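# Swap the right fixture's cup, invert it on plate

## Task

Lift the steel cup off the fixture on the robot's right side and set it upside down on the plate so that its rim touches the plate all the way around. Then take either of the two free steel cups and lower it over that same fixture's plug until it is fully seated. Finish with both grippers released from the cups.

## Robot and tools

Robot: two 6-joint arms, left_arm and right_arm, each with a parallel gripper. The joints of every arm are always listed as waist, shoulder, elbow, wrist pitch, wrist yaw, wrist roll, followed by the gripper opening. left_arm is mounted on the +y side, so the robot's right (the fixture side) is the -y side, near right_arm. The arm names are not image sides.

World frame: origin on the table surface midway between the arms, +x pointing out over the table, +z up. Each result's state line gives, for each arm, end_effector_position (metres) and end_effector_quat_wxyz in this frame. The reported hand position can be somewhat wrong, more so at long reach. end_effector_position sits between the finger pads, roughly 1 cm short of the fingertips; the fingers point along the gripper's +z axis and close along its y axis.

The row: every motion command is one row of 14 numbers, each in [-1, 1], covering both arms even if one stays still: left_arm's 6 joint values then its opening, then right_arm's 6 joint values then its opening. Joint values are scaled relative displacements, not poses: 1.0 equals 1.202 rad for the waist, 1.258 shoulder, 1.238 elbow, 2.073 wrist pitch, 2.022 for wrist yaw and for wrist roll. The opening is absolute: +1 fully open, -1 closed.

execute_actions(actions): a list of actions run one after another; an empty list just returns the state and images. Each action is a table of up to 15 rows, one row per 1/30 s control step; a short table repeats its final row to fill 15 steps. Within an action every row's joint values are offsets from the angles the arm had when that action began (for the first action of a call, the last angles reported in this scene), not from the previous row. Stated joint ranges (rad): waist -2.618 to 3.054, shoulder 0.000 to 3.142, elbow 0.000 to 3.142, wrist pitch -1.571 to 1.571, wrist yaw -1.571 to 1.571, wrist roll -2.094 to 2.094; the true ends may differ by up to 0.036. An action asking a joint to go more than 0.036 rad outside its range is rejected for both arms; if the first action fails that check, or any action is malformed, nothing in the call runs. A joint pushed beyond its true end stops there and the result reports "joint sent to its limit".

move(target, speed, blocking): target is a single row; its displacements count from the "Joint positions" of this scene's latest result that printed them. All joints travel together so they finish at the same moment, which makes the gripper trace a curve. speed (rad/s, 0.01 to 2, default 0.5) applies to whichever joint has the longest way to go; paths take between 0.5 and 10 s and are cut off at 10 s. Finger values are applied at the outset. Moves do not avoid obstacles or the other arm. The result adds a "move:" line: the ending (done, off_target, moving, held, fault), limits=held or limits=none, and each arm's joint furthest from target. With blocking=false the result returns after 0.5 s while motion continues; other actions and moves are rejected until a result shows the end, so use wait or stop.

wait(seconds): 0 to 10 s, arms hold their last command; ends early if a running move finishes. stop(): brakes a running move (fingers keep going). zoom_image(camera, region): enlarged crop of cam_high or cam_low, region [x0, y0, x1, y1] in pixels, at most 504 by 504. finished_scene(scene): give the current scene number to end it; irreversible, and the task must already be done and stable.

Motion details: joint speed is capped, so big displacements may span several actions. Per step, each joint's target stays within a fixed lead of its measured angle (0.202 waist, 0.258 shoulder, 0.238 elbow, 0.573 wrist pitch, 0.522 yaw and roll), and targets that would shift the gripper over 70 mm are pulled back. "Joint targets" shows what joints are currently driven toward. Sending zeros can let an arm droop; to hold it, command the offsets back to the desired angles first, then zeros, adding more if it still falls short. "joint command not followed" means a clearance check altered targets. Step readings list joint angles at some steps; HELD marks a held-back arm step.

Results also give Joint positions and Joint velocities per arm (rad, rad/s), ending with the finger-pad gap in m (0.094 fully open), and grip_measured on the command scale (about 1 mm of per-gripper bias). To grip, command about 0.03 below grip_measured; less than that holds more gently. Pad force tops out near 50 to 62 N, lower for parts under about 2 mm thick.

Cameras: cam_high (504x504, pos_world=[0.509875, 0.889931, 1.17474]) and cam_low (504x504, pos_world=[1.16197, -0.0887917, 0.192539]); images come in that order. Calibration may be off by a couple of degrees and millimetres.

Avoid: dropping or knocking anything off the table (instant failure), slamming, hard impacts and heavy pressing (faster moves and targets further past contact press harder), and arm-to-arm contact. Expect occasional tugs on held parts or nudges to loose objects. Holding loads heats motors: MOTOR HOT from 75 °C, a 10 s arm stop at 90 °C, and at 100 °C the arm and gripper go limp and drop. FAULT lines report such stops. The simulation keeps running while you think, holding the last command.

Each tool is called after ">>>" as name([rows], argument=value, ...), one row to a line, values as JSON.

## Session

>>> execute_actions(actions=[])

Scene clock: 0.00 s.
left_arm: end_effector_position=(+0.4237, +0.0255, +0.3363) grip_measured=+1.000 end_effector_quat_wxyz=(+0.501, -0.183, +0.845, -0.052) | right_arm: end_effector_position=(+0.1193, -0.0269, +0.1289) grip_measured=+1.000 end_effector_quat_wxyz=(-0.125, -0.113, +0.982, +0.087)
Joint names: [waist, shoulder, elbow, wrist pitch, wrist yaw, wrist roll]
Joint positions: left_arm=[-0.572  1.804  1.945 -0.836 -0.691 -0.805  0.094] | right_arm=[ 0.815  1.554  1.259 -1.353 -0.296  0.592  0.094]
Joint velocities: left_arm=[-0.012 -0.007  0.007 -0.037 -0.081 -0.051  0.   ] | right_arm=[ 0.007  0.037 -0.017  0.022 -0.066 -0.037  0.   ]
Motor temperatures (°C, as the motors report them): left_arm=[20 20 21 20 20 23] | right_arm=[22 21 18 19 19 21]
Joint targets: left_arm=[-0.572 1.792 1.956 -0.837 -0.701 -0.805] | right_arm=[0.815 1.548 1.266 -1.354 -0.297 0.591]

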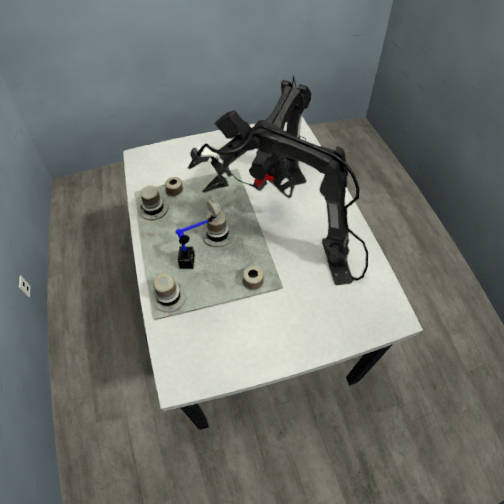

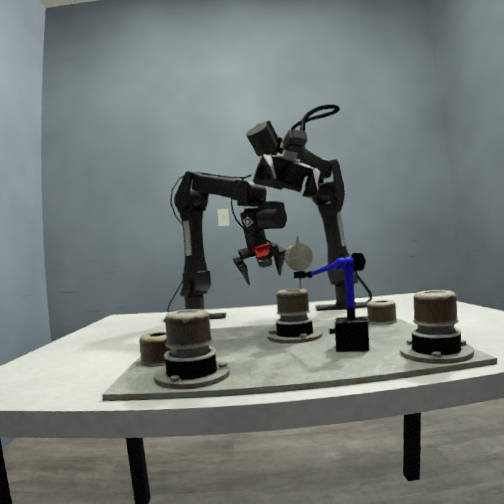

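>>> zoom_image(camera="cam_high", region=[120, 160, 300, 330])

>>> zoom_image(camera="cam_low", region=[90, 280, 290, 420])

>>> zoom_image(camera="cam_low", region=[260, 220, 504, 400])

Region (120, 160, 300, 330) of cam_high's 504x504 image, scaled by 2.800, with more detail than that image has.

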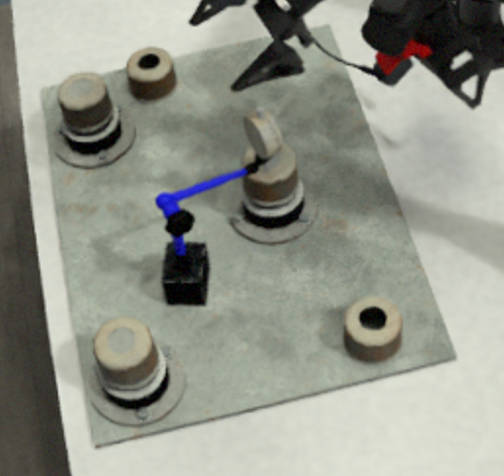

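Region (90, 280, 290, 420) of cam_low's 504x504 image, scaled by 2.520, with more detail than that image has; it fills the top 353 rows of this view, and the rest is white.

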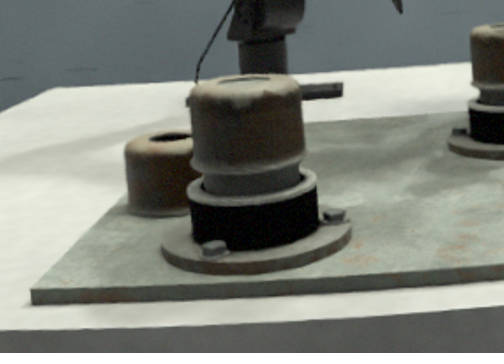

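Region (260, 220, 504, 400) of cam_low's 504x504 image, scaled by 2.066, with more detail than that image has; it fills the top 372 rows of this view, and the rest is white.

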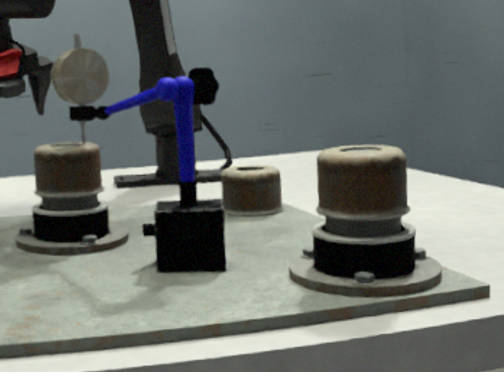

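>>> move(target=[0.9,-0.5,-0.3,0,0,0,1,-0.62,-0.1,0.1,0.1,0.146,-0.293,1], speed=1.0)

>>> move(target=[0,-0.5,-0.6,0,0,0,1,0.03,0.455,0.418,0.215,0,0,1], speed=0.8)

Scene clock: 4.57 s.
left_arm: end_effector_position=(+0.2410, +0.4664, +0.4249) grip_measured=+1.000 end_effector_quat_wxyz=(-0.555, +0.589, -0.563, -0.166) | right_arm: end_effector_position=(+0.3041, -0.2150, +0.1804) grip_measured=+1.000 end_effector_quat_wxyz=(+0.155, -0.043, +0.987, +0.013)
Joint names: [waist, shoulder, elbow, wrist pitch, wrist yaw, wrist roll]
Joint positions: left_arm=[ 0.504  1.186  1.582 -0.834 -0.686 -0.805  0.094] | right_arm=[ 0.074  1.453  1.356 -1.163 -0.01   0.006  0.094]
Joint velocities: left_arm=[-0.007  0.012  0.002  0.007  0.007  0.007  0.   ] | right_arm=[-0.002  0.012 -0.017  0.022 -0.037 -0.007  0.   ]
Motor temperatures (°C, as the motors report them): left_arm=[20 21 21 21 20 23] | right_arm=[22 22 19 19 19 21]
Joint targets: left_arm=[0.510 1.175 1.574 -0.836 -0.691 -0.805] | right_arm=[0.070 1.428 1.383 -1.146 -0.001 0.000]
move: off_target (right_arm); limits=none; left_arm: farthest joint: the shoulder, 0.011 radians from its target (0.629 radians at the start); right_arm: farthest joint: the elbow, 0.026 radians from its target (0.123 radians at the start)

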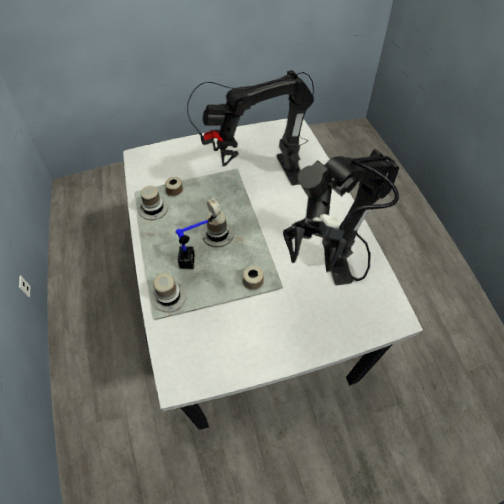

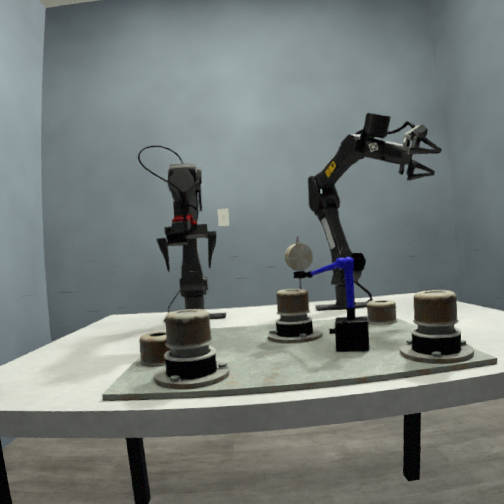

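Scene clock: 6.23 s.
left_arm: end_effector_position=(+0.1305, +0.4243, +0.2723) grip_measured=+1.000 end_effector_quat_wxyz=(-0.504, +0.590, -0.601, -0.190) | right_arm: end_effector_position=(+0.5249, -0.1801, +0.1736) grip_measured=+1.000 end_effector_quat_wxyz=(+0.320, -0.055, +0.945, +0.025)
Joint names: [waist, shoulder, elbow, wrist pitch, wrist yaw, wrist roll]
Joint positions: left_arm=[ 0.504  0.578  0.845 -0.841 -0.686 -0.805  0.094] | right_arm=[ 0.102  2.021  1.839 -0.734 -0.01   0.006  0.094]
Joint velocities: left_arm=[-0.007  0.012 -0.002 -0.081 -0.051 -0.022  0.   ] | right_arm=[-0.002 -0.007 -0.012  0.037 -0.051  0.037  0.   ]
Motor temperatures (°C, as the motors report them): left_arm=[20 21 21 21 20 23] | right_arm=[22 22 20 19 19 21]
Joint targets: left_arm=[0.504 0.557 0.840 -0.834 -0.686 -0.805] | right_arm=[0.110 2.025 1.874 -0.717 -0.010 0.006]
move: off_target (left_arm, right_arm); limits=none; left_arm: farthest joint: the shoulder, 0.021 radians from its target (0.629 radians at the start); right_arm: farthest joint: the elbow, 0.035 radians from its target (0.517 radians at the start)

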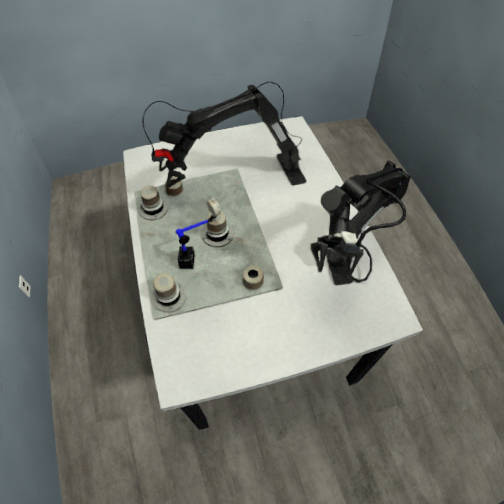

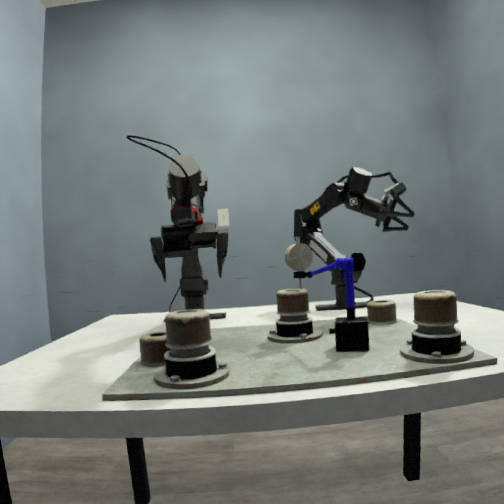

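>>> zoom_image(camera="cam_low", region=[120, 200, 260, 340])

>>> zoom_image(camera="cam_high", region=[120, 120, 240, 240])

Region (120, 200, 260, 340) of cam_low's 504x504 image, scaled by 3.600, with more detail than that image has.

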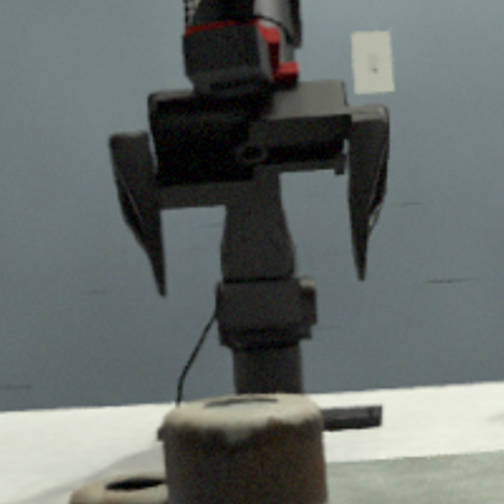

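Region (120, 120, 240, 240) of cam_high's 504x504 image, scaled by 4.200, with more detail than that image has.

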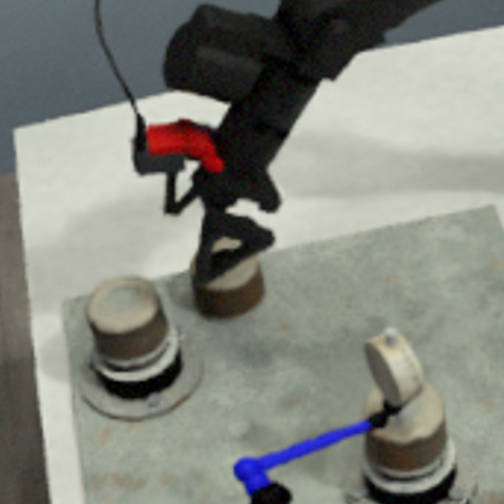

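>>> move(target=[0,0,0,0,0,0,1,-0.015,0.164,0.153,0.113,0.005,0,1])

>>> zoom_image(camera="cam_low", region=[120, 220, 260, 360])

>>> zoom_image(camera="cam_high", region=[110, 130, 210, 230])

Scene clock: 8.57 s.
left_arm: end_effector_position=(+0.1305, +0.4243, +0.2723) grip_measured=+1.000 end_effector_quat_wxyz=(-0.504, +0.590, -0.601, -0.190) | right_arm: end_effector_position=(+0.6031, -0.1773, +0.1651) grip_measured=+1.000 end_effector_quat_wxyz=(+0.403, -0.049, +0.914, +0.027)
Joint names: [waist, shoulder, elbow, wrist pitch, wrist yaw, wrist roll]
Joint positions: left_arm=[ 0.504  0.578  0.845 -0.841 -0.686 -0.805  0.094] | right_arm=[ 0.091  2.223  1.999 -0.516 -0.009  0.006  0.094]
Joint velocities: left_arm=[ 0.002  0.007  0.022 -0.007 -0.037  0.051  0.   ] | right_arm=[ 0.002 -0.007  0.002 -0.022  0.037  0.022  0.   ]
Motor temperatures (°C, as the motors report them): left_arm=[20 21 22 22 20 23] | right_arm=[22 23 20 20 19 21]
Joint targets: left_arm=[0.504 0.578 0.845 -0.841 -0.686 -0.805] | right_arm=[0.084 2.228 2.028 -0.500 -0.001 0.006]
move: off_target (right_arm); limits=none; left_arm: farthest joint: the waist, 0.000 radians from its target (0.000 radians at the start); right_arm: farthest joint: the elbow, 0.029 radians from its target (0.189 radians at the start)

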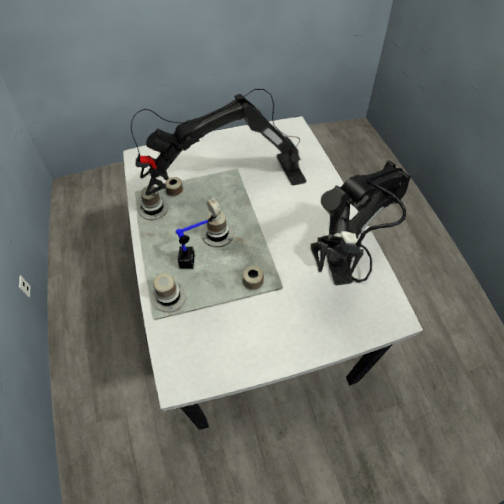

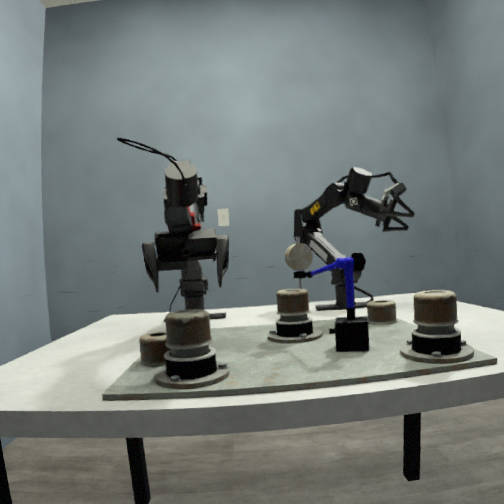

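Region (120, 220, 260, 360) of cam_low's 504x504 image, scaled by 3.600, with more detail than that image has.

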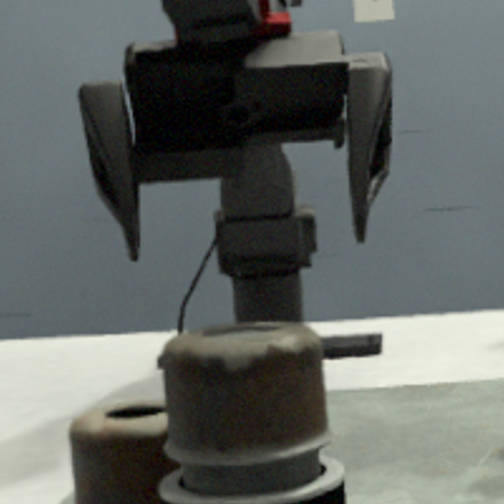

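Region (110, 130, 210, 230) of cam_high's 504x504 image, scaled by 5.040, with more detail than that image has.

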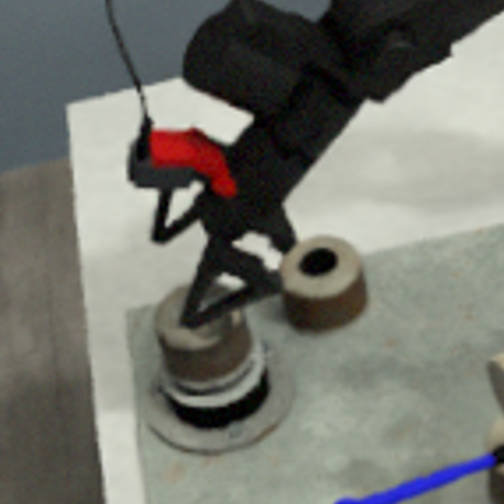

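>>> move(target=[0,0,0,0,0,0,1,0,0.028,-0.158,0.115,0,0,1], speed=0.3)

>>> zoom_image(camera="cam_low", region=[120, 250, 260, 390])

>>> zoom_image(camera="cam_high", region=[110, 130, 210, 230])

Scene clock: 10.37 s.
left_arm: end_effector_position=(+0.1305, +0.4243, +0.2723) grip_measured=+1.000 end_effector_quat_wxyz=(-0.504, +0.590, -0.601, -0.190) | right_arm: end_effector_position=(+0.6054, -0.1771, +0.1074) grip_measured=+1.000 end_effector_quat_wxyz=(+0.406, -0.049, +0.912, +0.027)
Joint names: [waist, shoulder, elbow, wrist pitch, wrist yaw, wrist roll]
Joint positions: left_arm=[ 0.504  0.578  0.845 -0.841 -0.686 -0.805  0.094] | right_arm=[ 0.091  2.253  1.813 -0.294 -0.009  0.006  0.094]
Joint velocities: left_arm=[-0.007 -0.012  0.002 -0.037 -0.022  0.022  0.   ] | right_arm=[-0.012 -0.007  0.007 -0.007  0.022  0.022  0.   ]
Motor temperatures (°C, as the motors report them): left_arm=[20 21 22 22 20 23] | right_arm=[22 24 21 20 19 21]
Joint targets: left_arm=[0.504 0.578 0.845 -0.841 -0.686 -0.805] | right_arm=[0.091 2.258 1.804 -0.278 -0.009 0.006]
move: done; limits=none; left_arm: farthest joint: the waist, 0.000 radians from its target (0.000 radians at the start); right_arm: farthest joint: the wrist pitch, 0.016 radians from its target (0.238 radians at the start)

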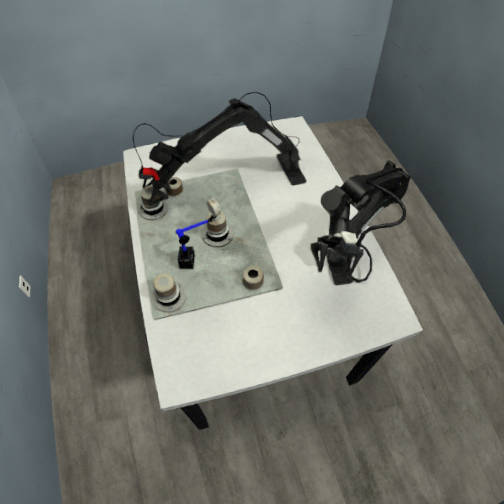

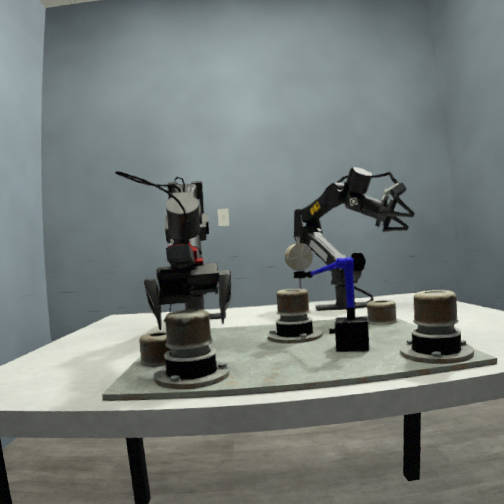

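Region (120, 250, 260, 390) of cam_low's 504x504 image, scaled by 3.600, with more detail than that image has.

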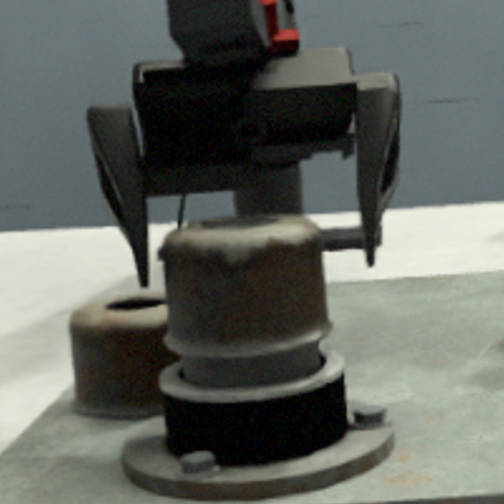

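Region (110, 130, 210, 230) of cam_high's 504x504 image, scaled by 5.040, with more detail than that image has.

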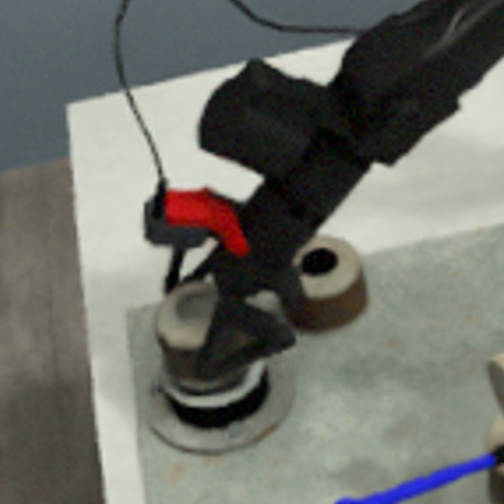

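>>> move(target=[0,0,0,0,0,0,1,-0.012,0.004,-0.021,0.008,0,0,1], speed=0.2)

>>> move(target=[0,0,0,0,0,0,1,0,0,0,0.008,0,0,0.33])

>>> zoom_image(camera="cam_low", region=[120, 250, 260, 390])

>>> zoom_image(camera="cam_high", region=[110, 130, 210, 230])

Scene clock: 11.43 s.
left_arm: end_effector_position=(+0.1305, +0.4243, +0.2723) grip_measured=+1.000 end_effector_quat_wxyz=(-0.504, +0.590, -0.601, -0.190) | right_arm: end_effector_position=(+0.6037, -0.1811, +0.1025) grip_measured=+1.000 end_effector_quat_wxyz=(+0.402, -0.046, +0.914, +0.026)
Joint names: [waist, shoulder, elbow, wrist pitch, wrist yaw, wrist roll]
Joint positions: left_arm=[ 0.504  0.578  0.845 -0.841 -0.686 -0.805  0.094] | right_arm=[ 0.085  2.253  1.8   -0.29  -0.009  0.006  0.094]
Joint velocities: left_arm=[-0.002  0.002 -0.027  0.007 -0.022  0.007  0.   ] | right_arm=[-0.027 -0.012 -0.002  0.051  0.037 -0.051  0.   ]
Motor temperatures (°C, as the motors report them): left_arm=[20 21 22 22 20 23] | right_arm=[22 24 21 20 19 21]
Joint targets: left_arm=[0.504 0.578 0.845 -0.841 -0.686 -0.805] | right_arm=[0.077 2.258 1.787 -0.278 -0.009 0.006]
move: done; limits=none; left_arm: farthest joint: the waist, 0.000 radians from its target (0.000 radians at the start); right_arm: farthest joint: the elbow, 0.013 radians from its target (0.026 radians at the start)

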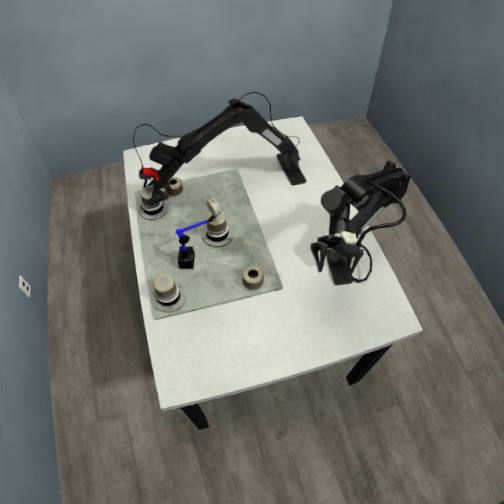

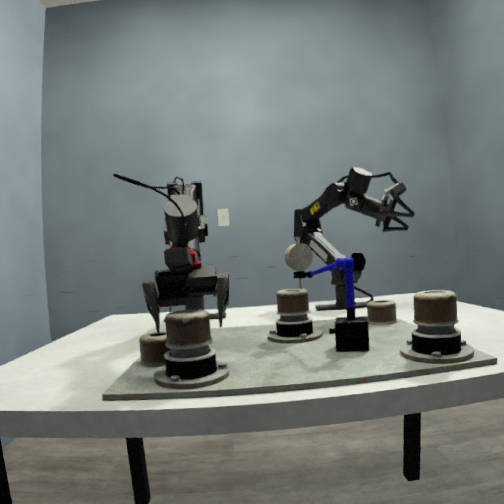

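Scene clock: 12.13 s.
left_arm: end_effector_position=(+0.1305, +0.4243, +0.2723) grip_measured=+1.000 end_effector_quat_wxyz=(-0.504, +0.590, -0.601, -0.190) | right_arm: end_effector_position=(+0.6040, -0.1834, +0.1026) grip_measured=+0.465 end_effector_quat_wxyz=(+0.402, -0.044, +0.914, +0.022)
Joint names: [waist, shoulder, elbow, wrist pitch, wrist yaw, wrist roll]
Joint positions: left_arm=[ 0.504  0.578  0.845 -0.841 -0.686 -0.805  0.094] | right_arm=[ 0.083  2.253  1.8   -0.29  -0.002  0.005  0.069]
Joint velocities: left_arm=[ 0.002  0.012  0.002 -0.051 -0.022 -0.037  0.   ] | right_arm=[-0.007  0.002  0.012 -0.051 -0.051  0.051 -0.   ]
Motor temperatures (°C, as the motors report them): left_arm=[20 21 22 22 20 23] | right_arm=[22 25 21 20 19 21]
Joint targets: left_arm=[0.504 0.578 0.845 -0.841 -0.686 -0.805] | right_arm=[0.085 2.253 1.800 -0.273 -0.009 0.006]
move: done; limits=none; left_arm: farthest joint: the waist, 0.000 radians from its target (0.000 radians at the start); right_arm: farthest joint: the wrist pitch, 0.016 radians from its target (0.017 radians at the start)

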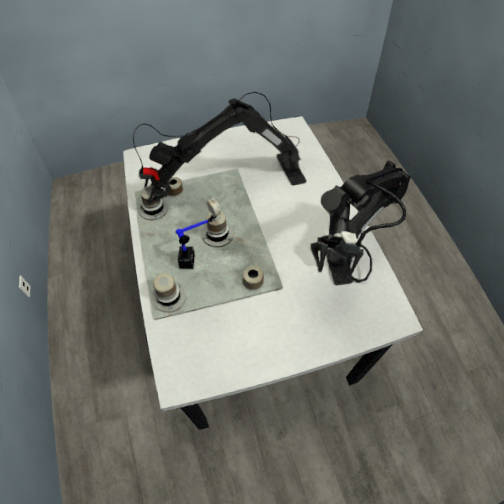

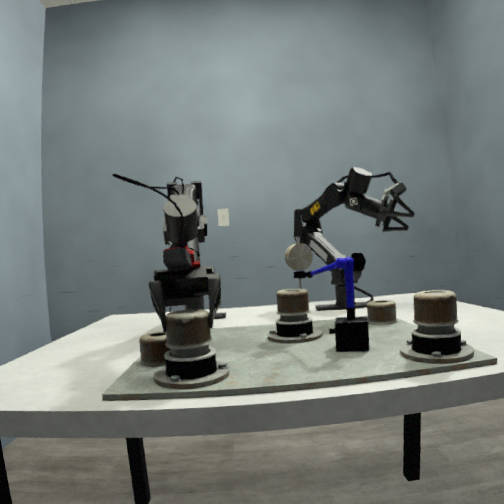

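Region (120, 250, 260, 390) of cam_low's 504x504 image, scaled by 3.600, with more detail than that image has.

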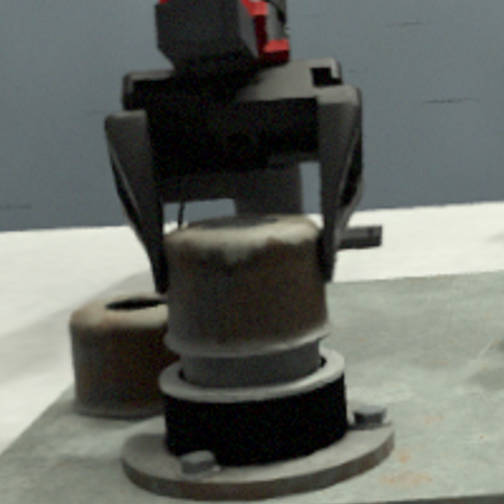

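Region (110, 130, 210, 230) of cam_high's 504x504 image, scaled by 5.040, with more detail than that image has.

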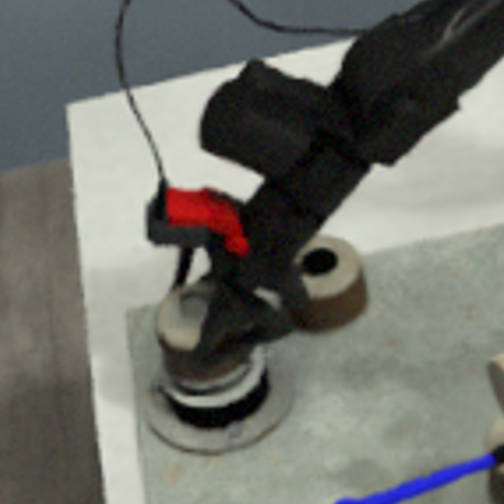

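>>> move(target=[0,0,0,0,0,0,1,0,-0.036,0.185,-0.11,0,0,0.4], speed=0.12)

>>> zoom_image(camera="cam_low", region=[110, 220, 270, 380])

Scene clock: 14.63 s.
left_arm: end_effector_position=(+0.1305, +0.4243, +0.2723) grip_measured=+1.000 end_effector_quat_wxyz=(-0.504, +0.590, -0.601, -0.190) | right_arm: end_effector_position=(+0.6042, -0.1834, +0.1405) grip_measured=+0.465 end_effector_quat_wxyz=(+0.384, -0.044, +0.922, +0.021)
Joint names: [waist, shoulder, elbow, wrist pitch, wrist yaw, wrist roll]
Joint positions: left_arm=[ 0.504  0.578  0.845 -0.841 -0.686 -0.805  0.094] | right_arm=[ 0.083  2.259  1.99  -0.512 -0.002  0.005  0.069]
Joint velocities: left_arm=[-0.012 -0.002  0.002 -0.081 -0.037  0.022  0.   ] | right_arm=[-0.022 -0.032 -0.012 -0.037  0.037  0.007 -0.001]
Motor temperatures (°C, as the motors report them): left_arm=[20 21 22 23 20 23] | right_arm=[22 26 21 21 19 21]
Joint targets: left_arm=[0.504 0.578 0.845 -0.841 -0.686 -0.805] | right_arm=[0.083 2.207 2.029 -0.518 -0.002 0.005]
move: off_target (right_arm); limits=none; left_arm: farthest joint: the waist, 0.000 radians from its target (0.000 radians at the start); right_arm: farthest joint: the shoulder, 0.051 radians from its target (0.045 radians at the start)

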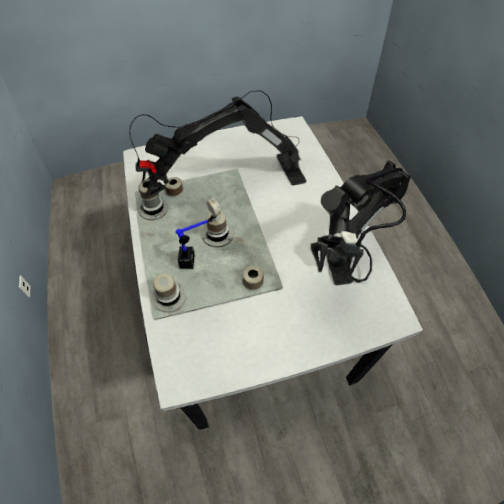

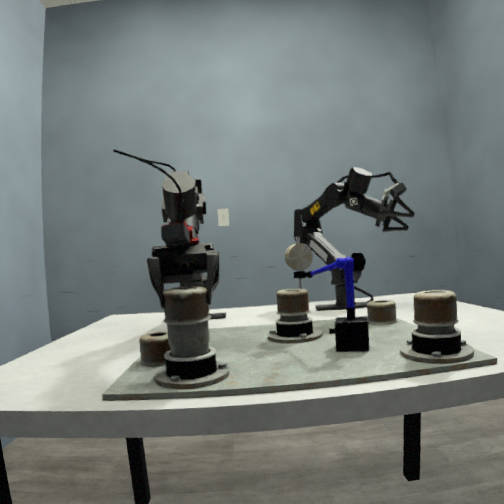

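Region (110, 220, 270, 380) of cam_low's 504x504 image, scaled by 3.150, with more detail than that image has.

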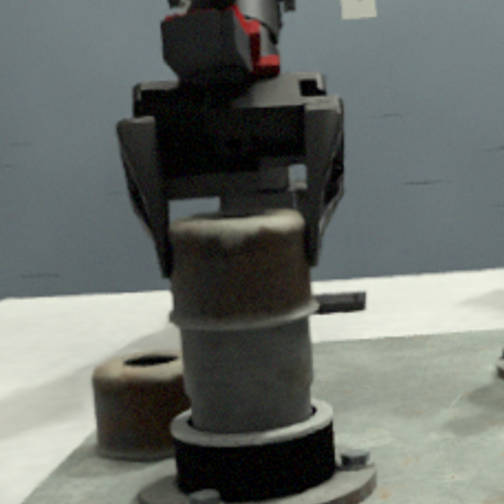

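>>> move(target=[0,0,0,0,0,0,1,0,-0.069,0.068,-0.02,0,0,0.4], speed=0.1)

>>> zoom_image(camera="cam_low", region=[110, 220, 270, 380])

Scene clock: 16.33 s.
left_arm: end_effector_position=(+0.1305, +0.4243, +0.2723) grip_measured=+1.000 end_effector_quat_wxyz=(-0.504, +0.590, -0.601, -0.190) | right_arm: end_effector_position=(+0.5989, -0.1840, +0.1810) grip_measured=+0.465 end_effector_quat_wxyz=(+0.401, -0.044, +0.915, +0.022)
Joint names: [waist, shoulder, elbow, wrist pitch, wrist yaw, wrist roll]
Joint positions: left_arm=[ 0.504  0.578  0.845 -0.841 -0.686 -0.805  0.094] | right_arm=[ 0.083  2.206  2.038 -0.577 -0.002  0.005  0.069]
Joint velocities: left_arm=[-0.002 -0.007  0.002  0.022 -0.022 -0.022  0.   ] | right_arm=[ 0.002 -0.002  0.012 -0.022  0.007  0.007 -0.001]
Motor temperatures (°C, as the motors report them): left_arm=[20 21 22 23 20 23] | right_arm=[22 27 22 21 19 21]
Joint targets: left_arm=[0.504 0.578 0.845 -0.841 -0.686 -0.805] | right_arm=[0.083 2.172 2.074 -0.553 -0.002 0.005]
move: off_target (right_arm); limits=none; left_arm: farthest joint: the waist, 0.000 radians from its target (0.000 radians at the start); right_arm: farthest joint: the elbow, 0.036 radians from its target (0.084 radians at the start)

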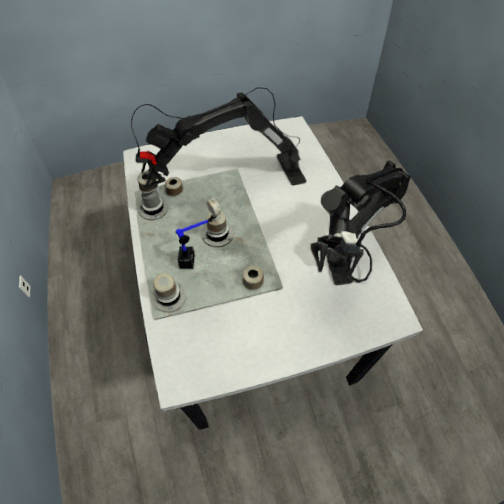

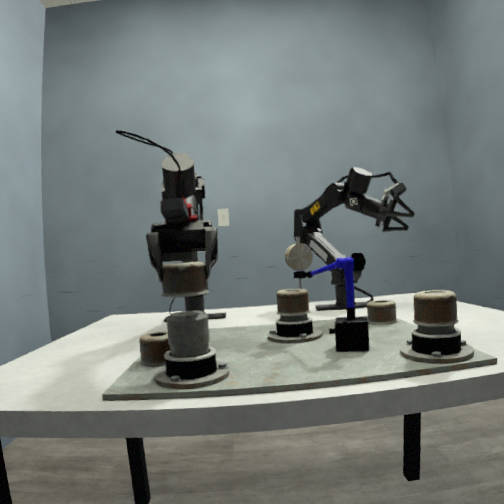

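Region (110, 220, 270, 380) of cam_low's 504x504 image, scaled by 3.150, with more detail than that image has.

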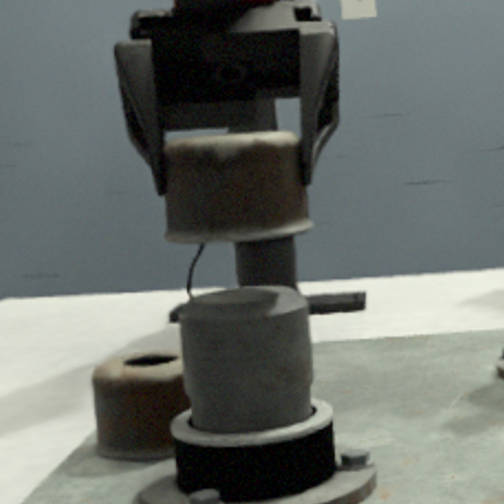

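>>> move(target=[0,0,0,0,0,0,1,0.158,-0.378,-0.513,0.106,0,0,0.4], speed=0.6)

Scene clock: 18.67 s.
left_arm: end_effector_position=(+0.1305, +0.4243, +0.2723) grip_measured=+1.000 end_effector_quat_wxyz=(-0.504, +0.590, -0.601, -0.190) | right_arm: end_effector_position=(+0.4702, -0.1045, +0.1733) grip_measured=+0.465 end_effector_quat_wxyz=(+0.384, -0.129, +0.913, +0.056)
Joint names: [waist, shoulder, elbow, wrist pitch, wrist yaw, wrist roll]
Joint positions: left_arm=[ 0.504  0.578  0.845 -0.841 -0.686 -0.805  0.094] | right_arm=[ 0.269  1.768  1.407 -0.413  0.001  0.005  0.069]
Joint velocities: left_arm=[-0.017  0.022  0.012  0.022 -0.037  0.007  0.   ] | right_arm=[ 0.007  0.017 -0.027  0.022 -0.066  0.066 -0.001]
Motor temperatures (°C, as the motors report them): left_arm=[20 21 22 23 20 23] | right_arm=[22 28 22 21 19 21]
Joint targets: left_arm=[0.504 0.578 0.845 -0.841 -0.686 -0.805] | right_arm=[0.273 1.731 1.403 -0.357 -0.002 0.005]
move: off_target (right_arm); limits=none; left_arm: farthest joint: the waist, 0.000 radians from its target (0.000 radians at the start); right_arm: farthest joint: the wrist pitch, 0.056 radians from its target (0.220 radians at the start)

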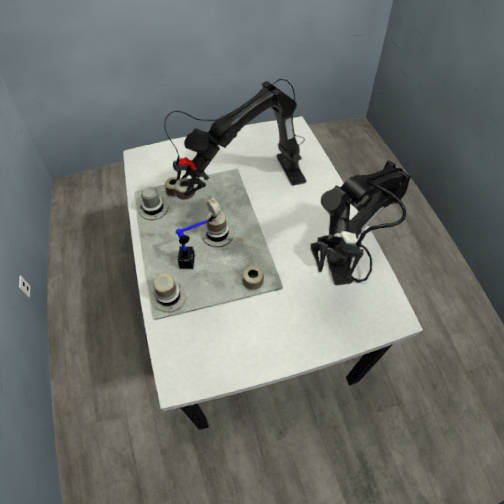

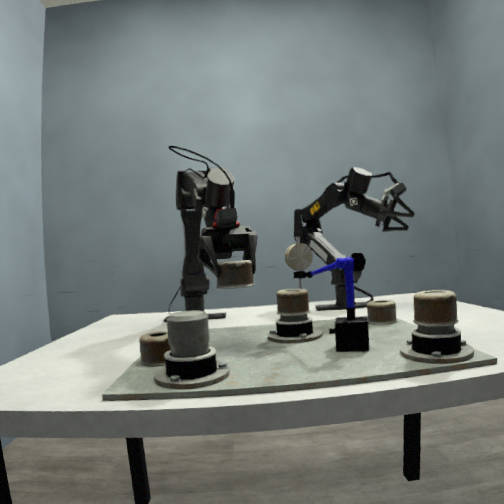

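>>> move(target=[0,0,0,0,0,0,1,-0.02,-0.146,-0.492,0.261,0,0,0.4], speed=0.6)

>>> zoom_image(camera="cam_low", region=[160, 240, 300, 380])

Scene clock: 20.70 s.
left_arm: end_effector_position=(+0.1305, +0.4243, +0.2723) grip_measured=+1.000 end_effector_quat_wxyz=(-0.504, +0.590, -0.601, -0.190) | right_arm: end_effector_position=(+0.3998, -0.1316, +0.0715) grip_measured=+0.465 end_effector_quat_wxyz=(+0.392, -0.122, +0.910, +0.054)
Joint names: [waist, shoulder, elbow, wrist pitch, wrist yaw, wrist roll]
Joint positions: left_arm=[ 0.504  0.578  0.845 -0.841 -0.686 -0.805  0.094] | right_arm=[0.255 1.625 0.796 0.071 0.001 0.005 0.069]
Joint velocities: left_arm=[-0.012  0.012  0.002  0.037 -0.007  0.037  0.   ] | right_arm=[-0.022 -0.002  0.027 -0.022  0.022 -0.066 -0.   ]
Motor temperatures (°C, as the motors report them): left_arm=[20 21 22 23 20 23] | right_arm=[22 28 22 22 19 21]
Joint targets: left_arm=[0.504 0.578 0.845 -0.841 -0.686 -0.805] | right_arm=[0.245 1.584 0.798 0.128 0.001 0.005]
move: off_target (right_arm); limits=none; left_arm: farthest joint: the waist, 0.000 radians from its target (0.000 radians at the start); right_arm: farthest joint: the wrist pitch, 0.057 radians from its target (0.541 radians at the start)

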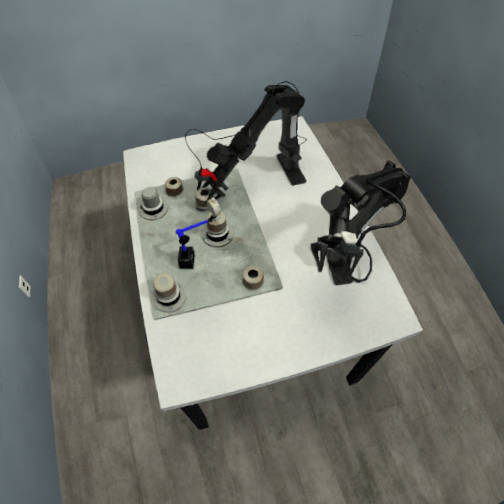

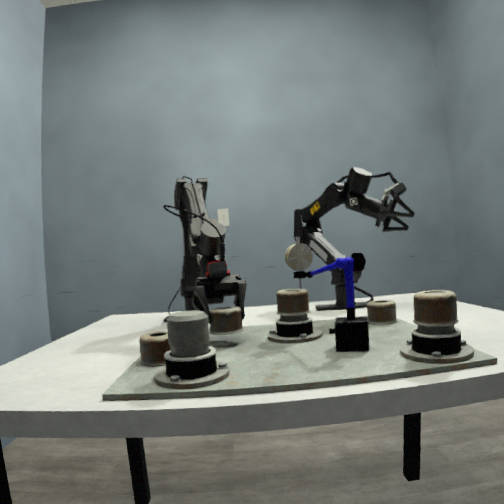

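Region (160, 240, 300, 380) of cam_low's 504x504 image, scaled by 3.600, with more detail than that image has.

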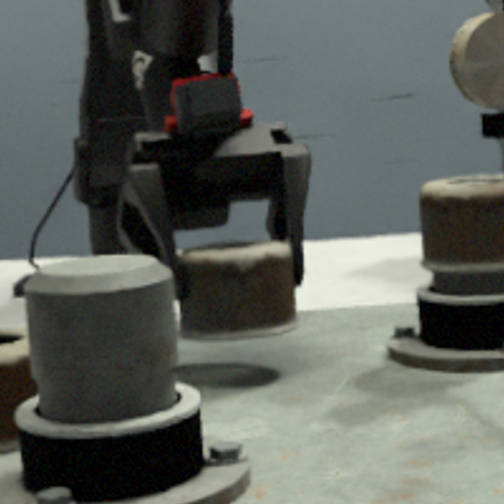

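>>> move(target=[0,0,0,0,0,0,1,0,0.052,-0.041,0.092,0,0,0.4], speed=0.15)

>>> zoom_image(camera="cam_low", region=[160, 240, 300, 380])

Scene clock: 22.77 s.
left_arm: end_effector_position=(+0.1305, +0.4243, +0.2723) grip_measured=+1.000 end_effector_quat_wxyz=(-0.504, +0.590, -0.601, -0.190) | right_arm: end_effector_position=(+0.4041, -0.1304, +0.0534) grip_measured=+0.465 end_effector_quat_wxyz=(+0.404, -0.121, +0.905, +0.056)
Joint names: [waist, shoulder, elbow, wrist pitch, wrist yaw, wrist roll]
Joint positions: left_arm=[ 0.504  0.578  0.845 -0.841 -0.686 -0.805  0.094] | right_arm=[0.255 1.686 0.751 0.204 0.001 0.005 0.069]
Joint velocities: left_arm=[-0.012 -0.002 -0.022 -0.037  0.007 -0.022  0.   ] | right_arm=[-0.002  0.007 -0.007  0.037  0.007  0.007  0.001]
Motor temperatures (°C, as the motors report them): left_arm=[20 21 23 24 20 23] | right_arm=[22 28 21 22 19 21]
Joint targets: left_arm=[0.504 0.578 0.845 -0.841 -0.686 -0.805] | right_arm=[0.255 1.690 0.746 0.262 0.001 0.005]
move: off_target (right_arm); limits=none; left_arm: farthest joint: the waist, 0.000 radians from its target (0.000 radians at the start); right_arm: farthest joint: the wrist pitch, 0.058 radians from its target (0.191 radians at the start)

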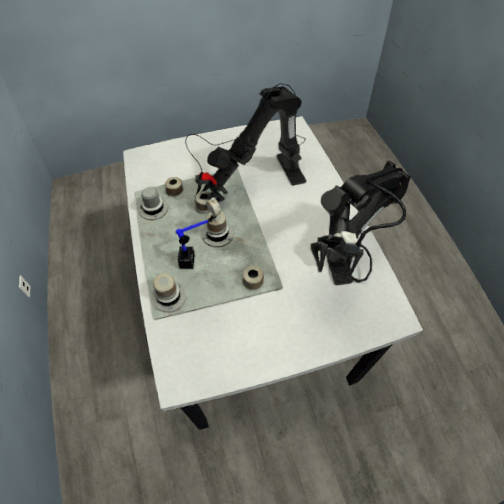

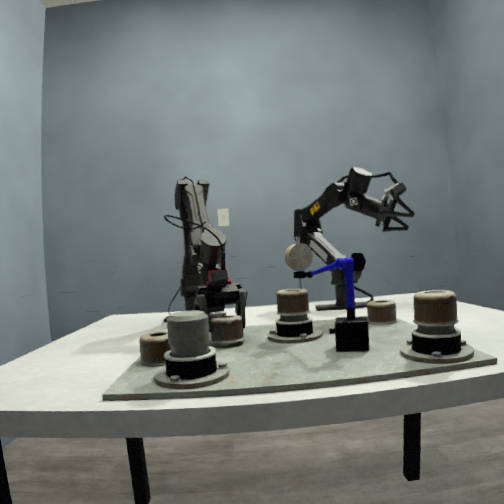

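Region (160, 240, 300, 380) of cam_low's 504x504 image, scaled by 3.600, with more detail than that image has.

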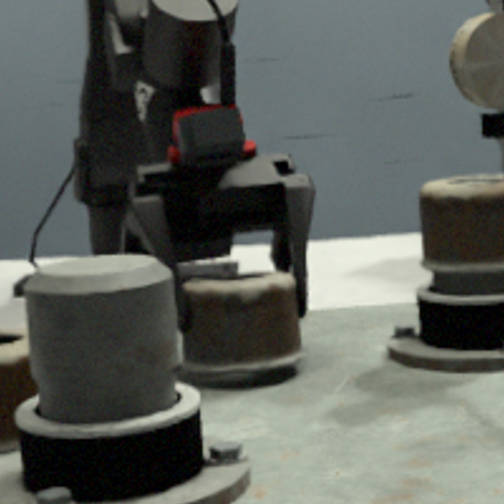

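>>> move(target=[0,0,0,0,0,0,1,0,0.022,0,0.03,0,0,0.4], speed=0.05)

>>> zoom_image(camera="cam_low", region=[160, 240, 300, 380])

Scene clock: 24.50 s.
left_arm: end_effector_position=(+0.1305, +0.4243, +0.2723) grip_measured=+1.000 end_effector_quat_wxyz=(-0.504, +0.590, -0.601, -0.190) | right_arm: end_effector_position=(+0.4040, -0.1305, +0.0491) grip_measured=+0.465 end_effector_quat_wxyz=(+0.400, -0.121, +0.907, +0.055)
Joint names: [waist, shoulder, elbow, wrist pitch, wrist yaw, wrist roll]
Joint positions: left_arm=[ 0.504  0.578  0.845 -0.841 -0.686 -0.805  0.094] | right_arm=[0.255 1.698 0.751 0.208 0.001 0.005 0.069]
Joint velocities: left_arm=[-0.017 -0.002 -0.032 -0.007  0.007  0.022  0.   ] | right_arm=[ 0.007 -0.002 -0.012 -0.007  0.007  0.022 -0.   ]
Motor temperatures (°C, as the motors report them): left_arm=[20 21 23 24 20 23] | right_arm=[22 28 21 22 19 21]
Joint targets: left_arm=[0.504 0.578 0.845 -0.841 -0.686 -0.805] | right_arm=[0.255 1.713 0.751 0.265 0.001 0.005]
move: off_target (right_arm); limits=none; left_arm: farthest joint: the waist, 0.000 radians from its target (0.000 radians at the start); right_arm: farthest joint: the wrist pitch, 0.058 radians from its target (0.063 radians at the start)

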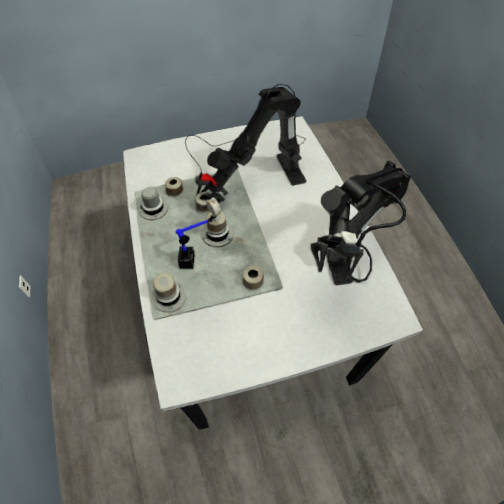

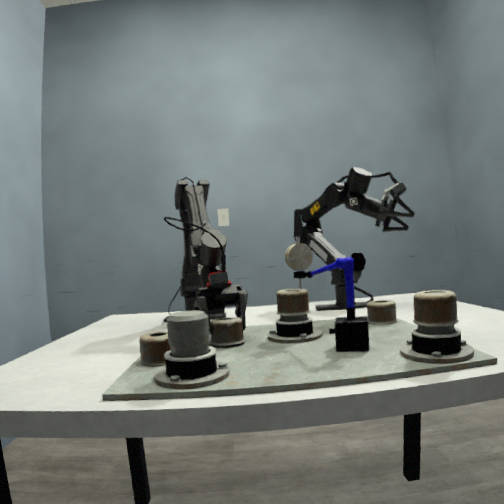

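Region (160, 240, 300, 380) of cam_low's 504x504 image, scaled by 3.600, with more detail than that image has.

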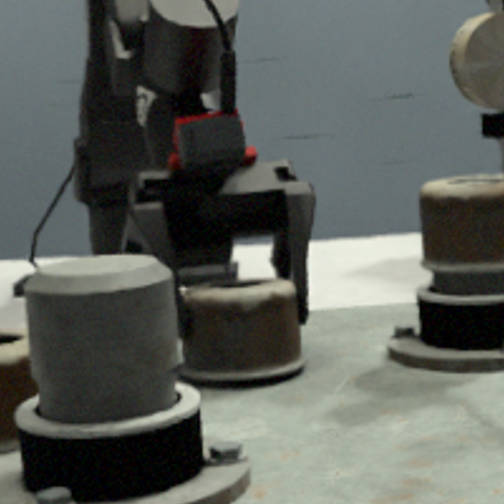

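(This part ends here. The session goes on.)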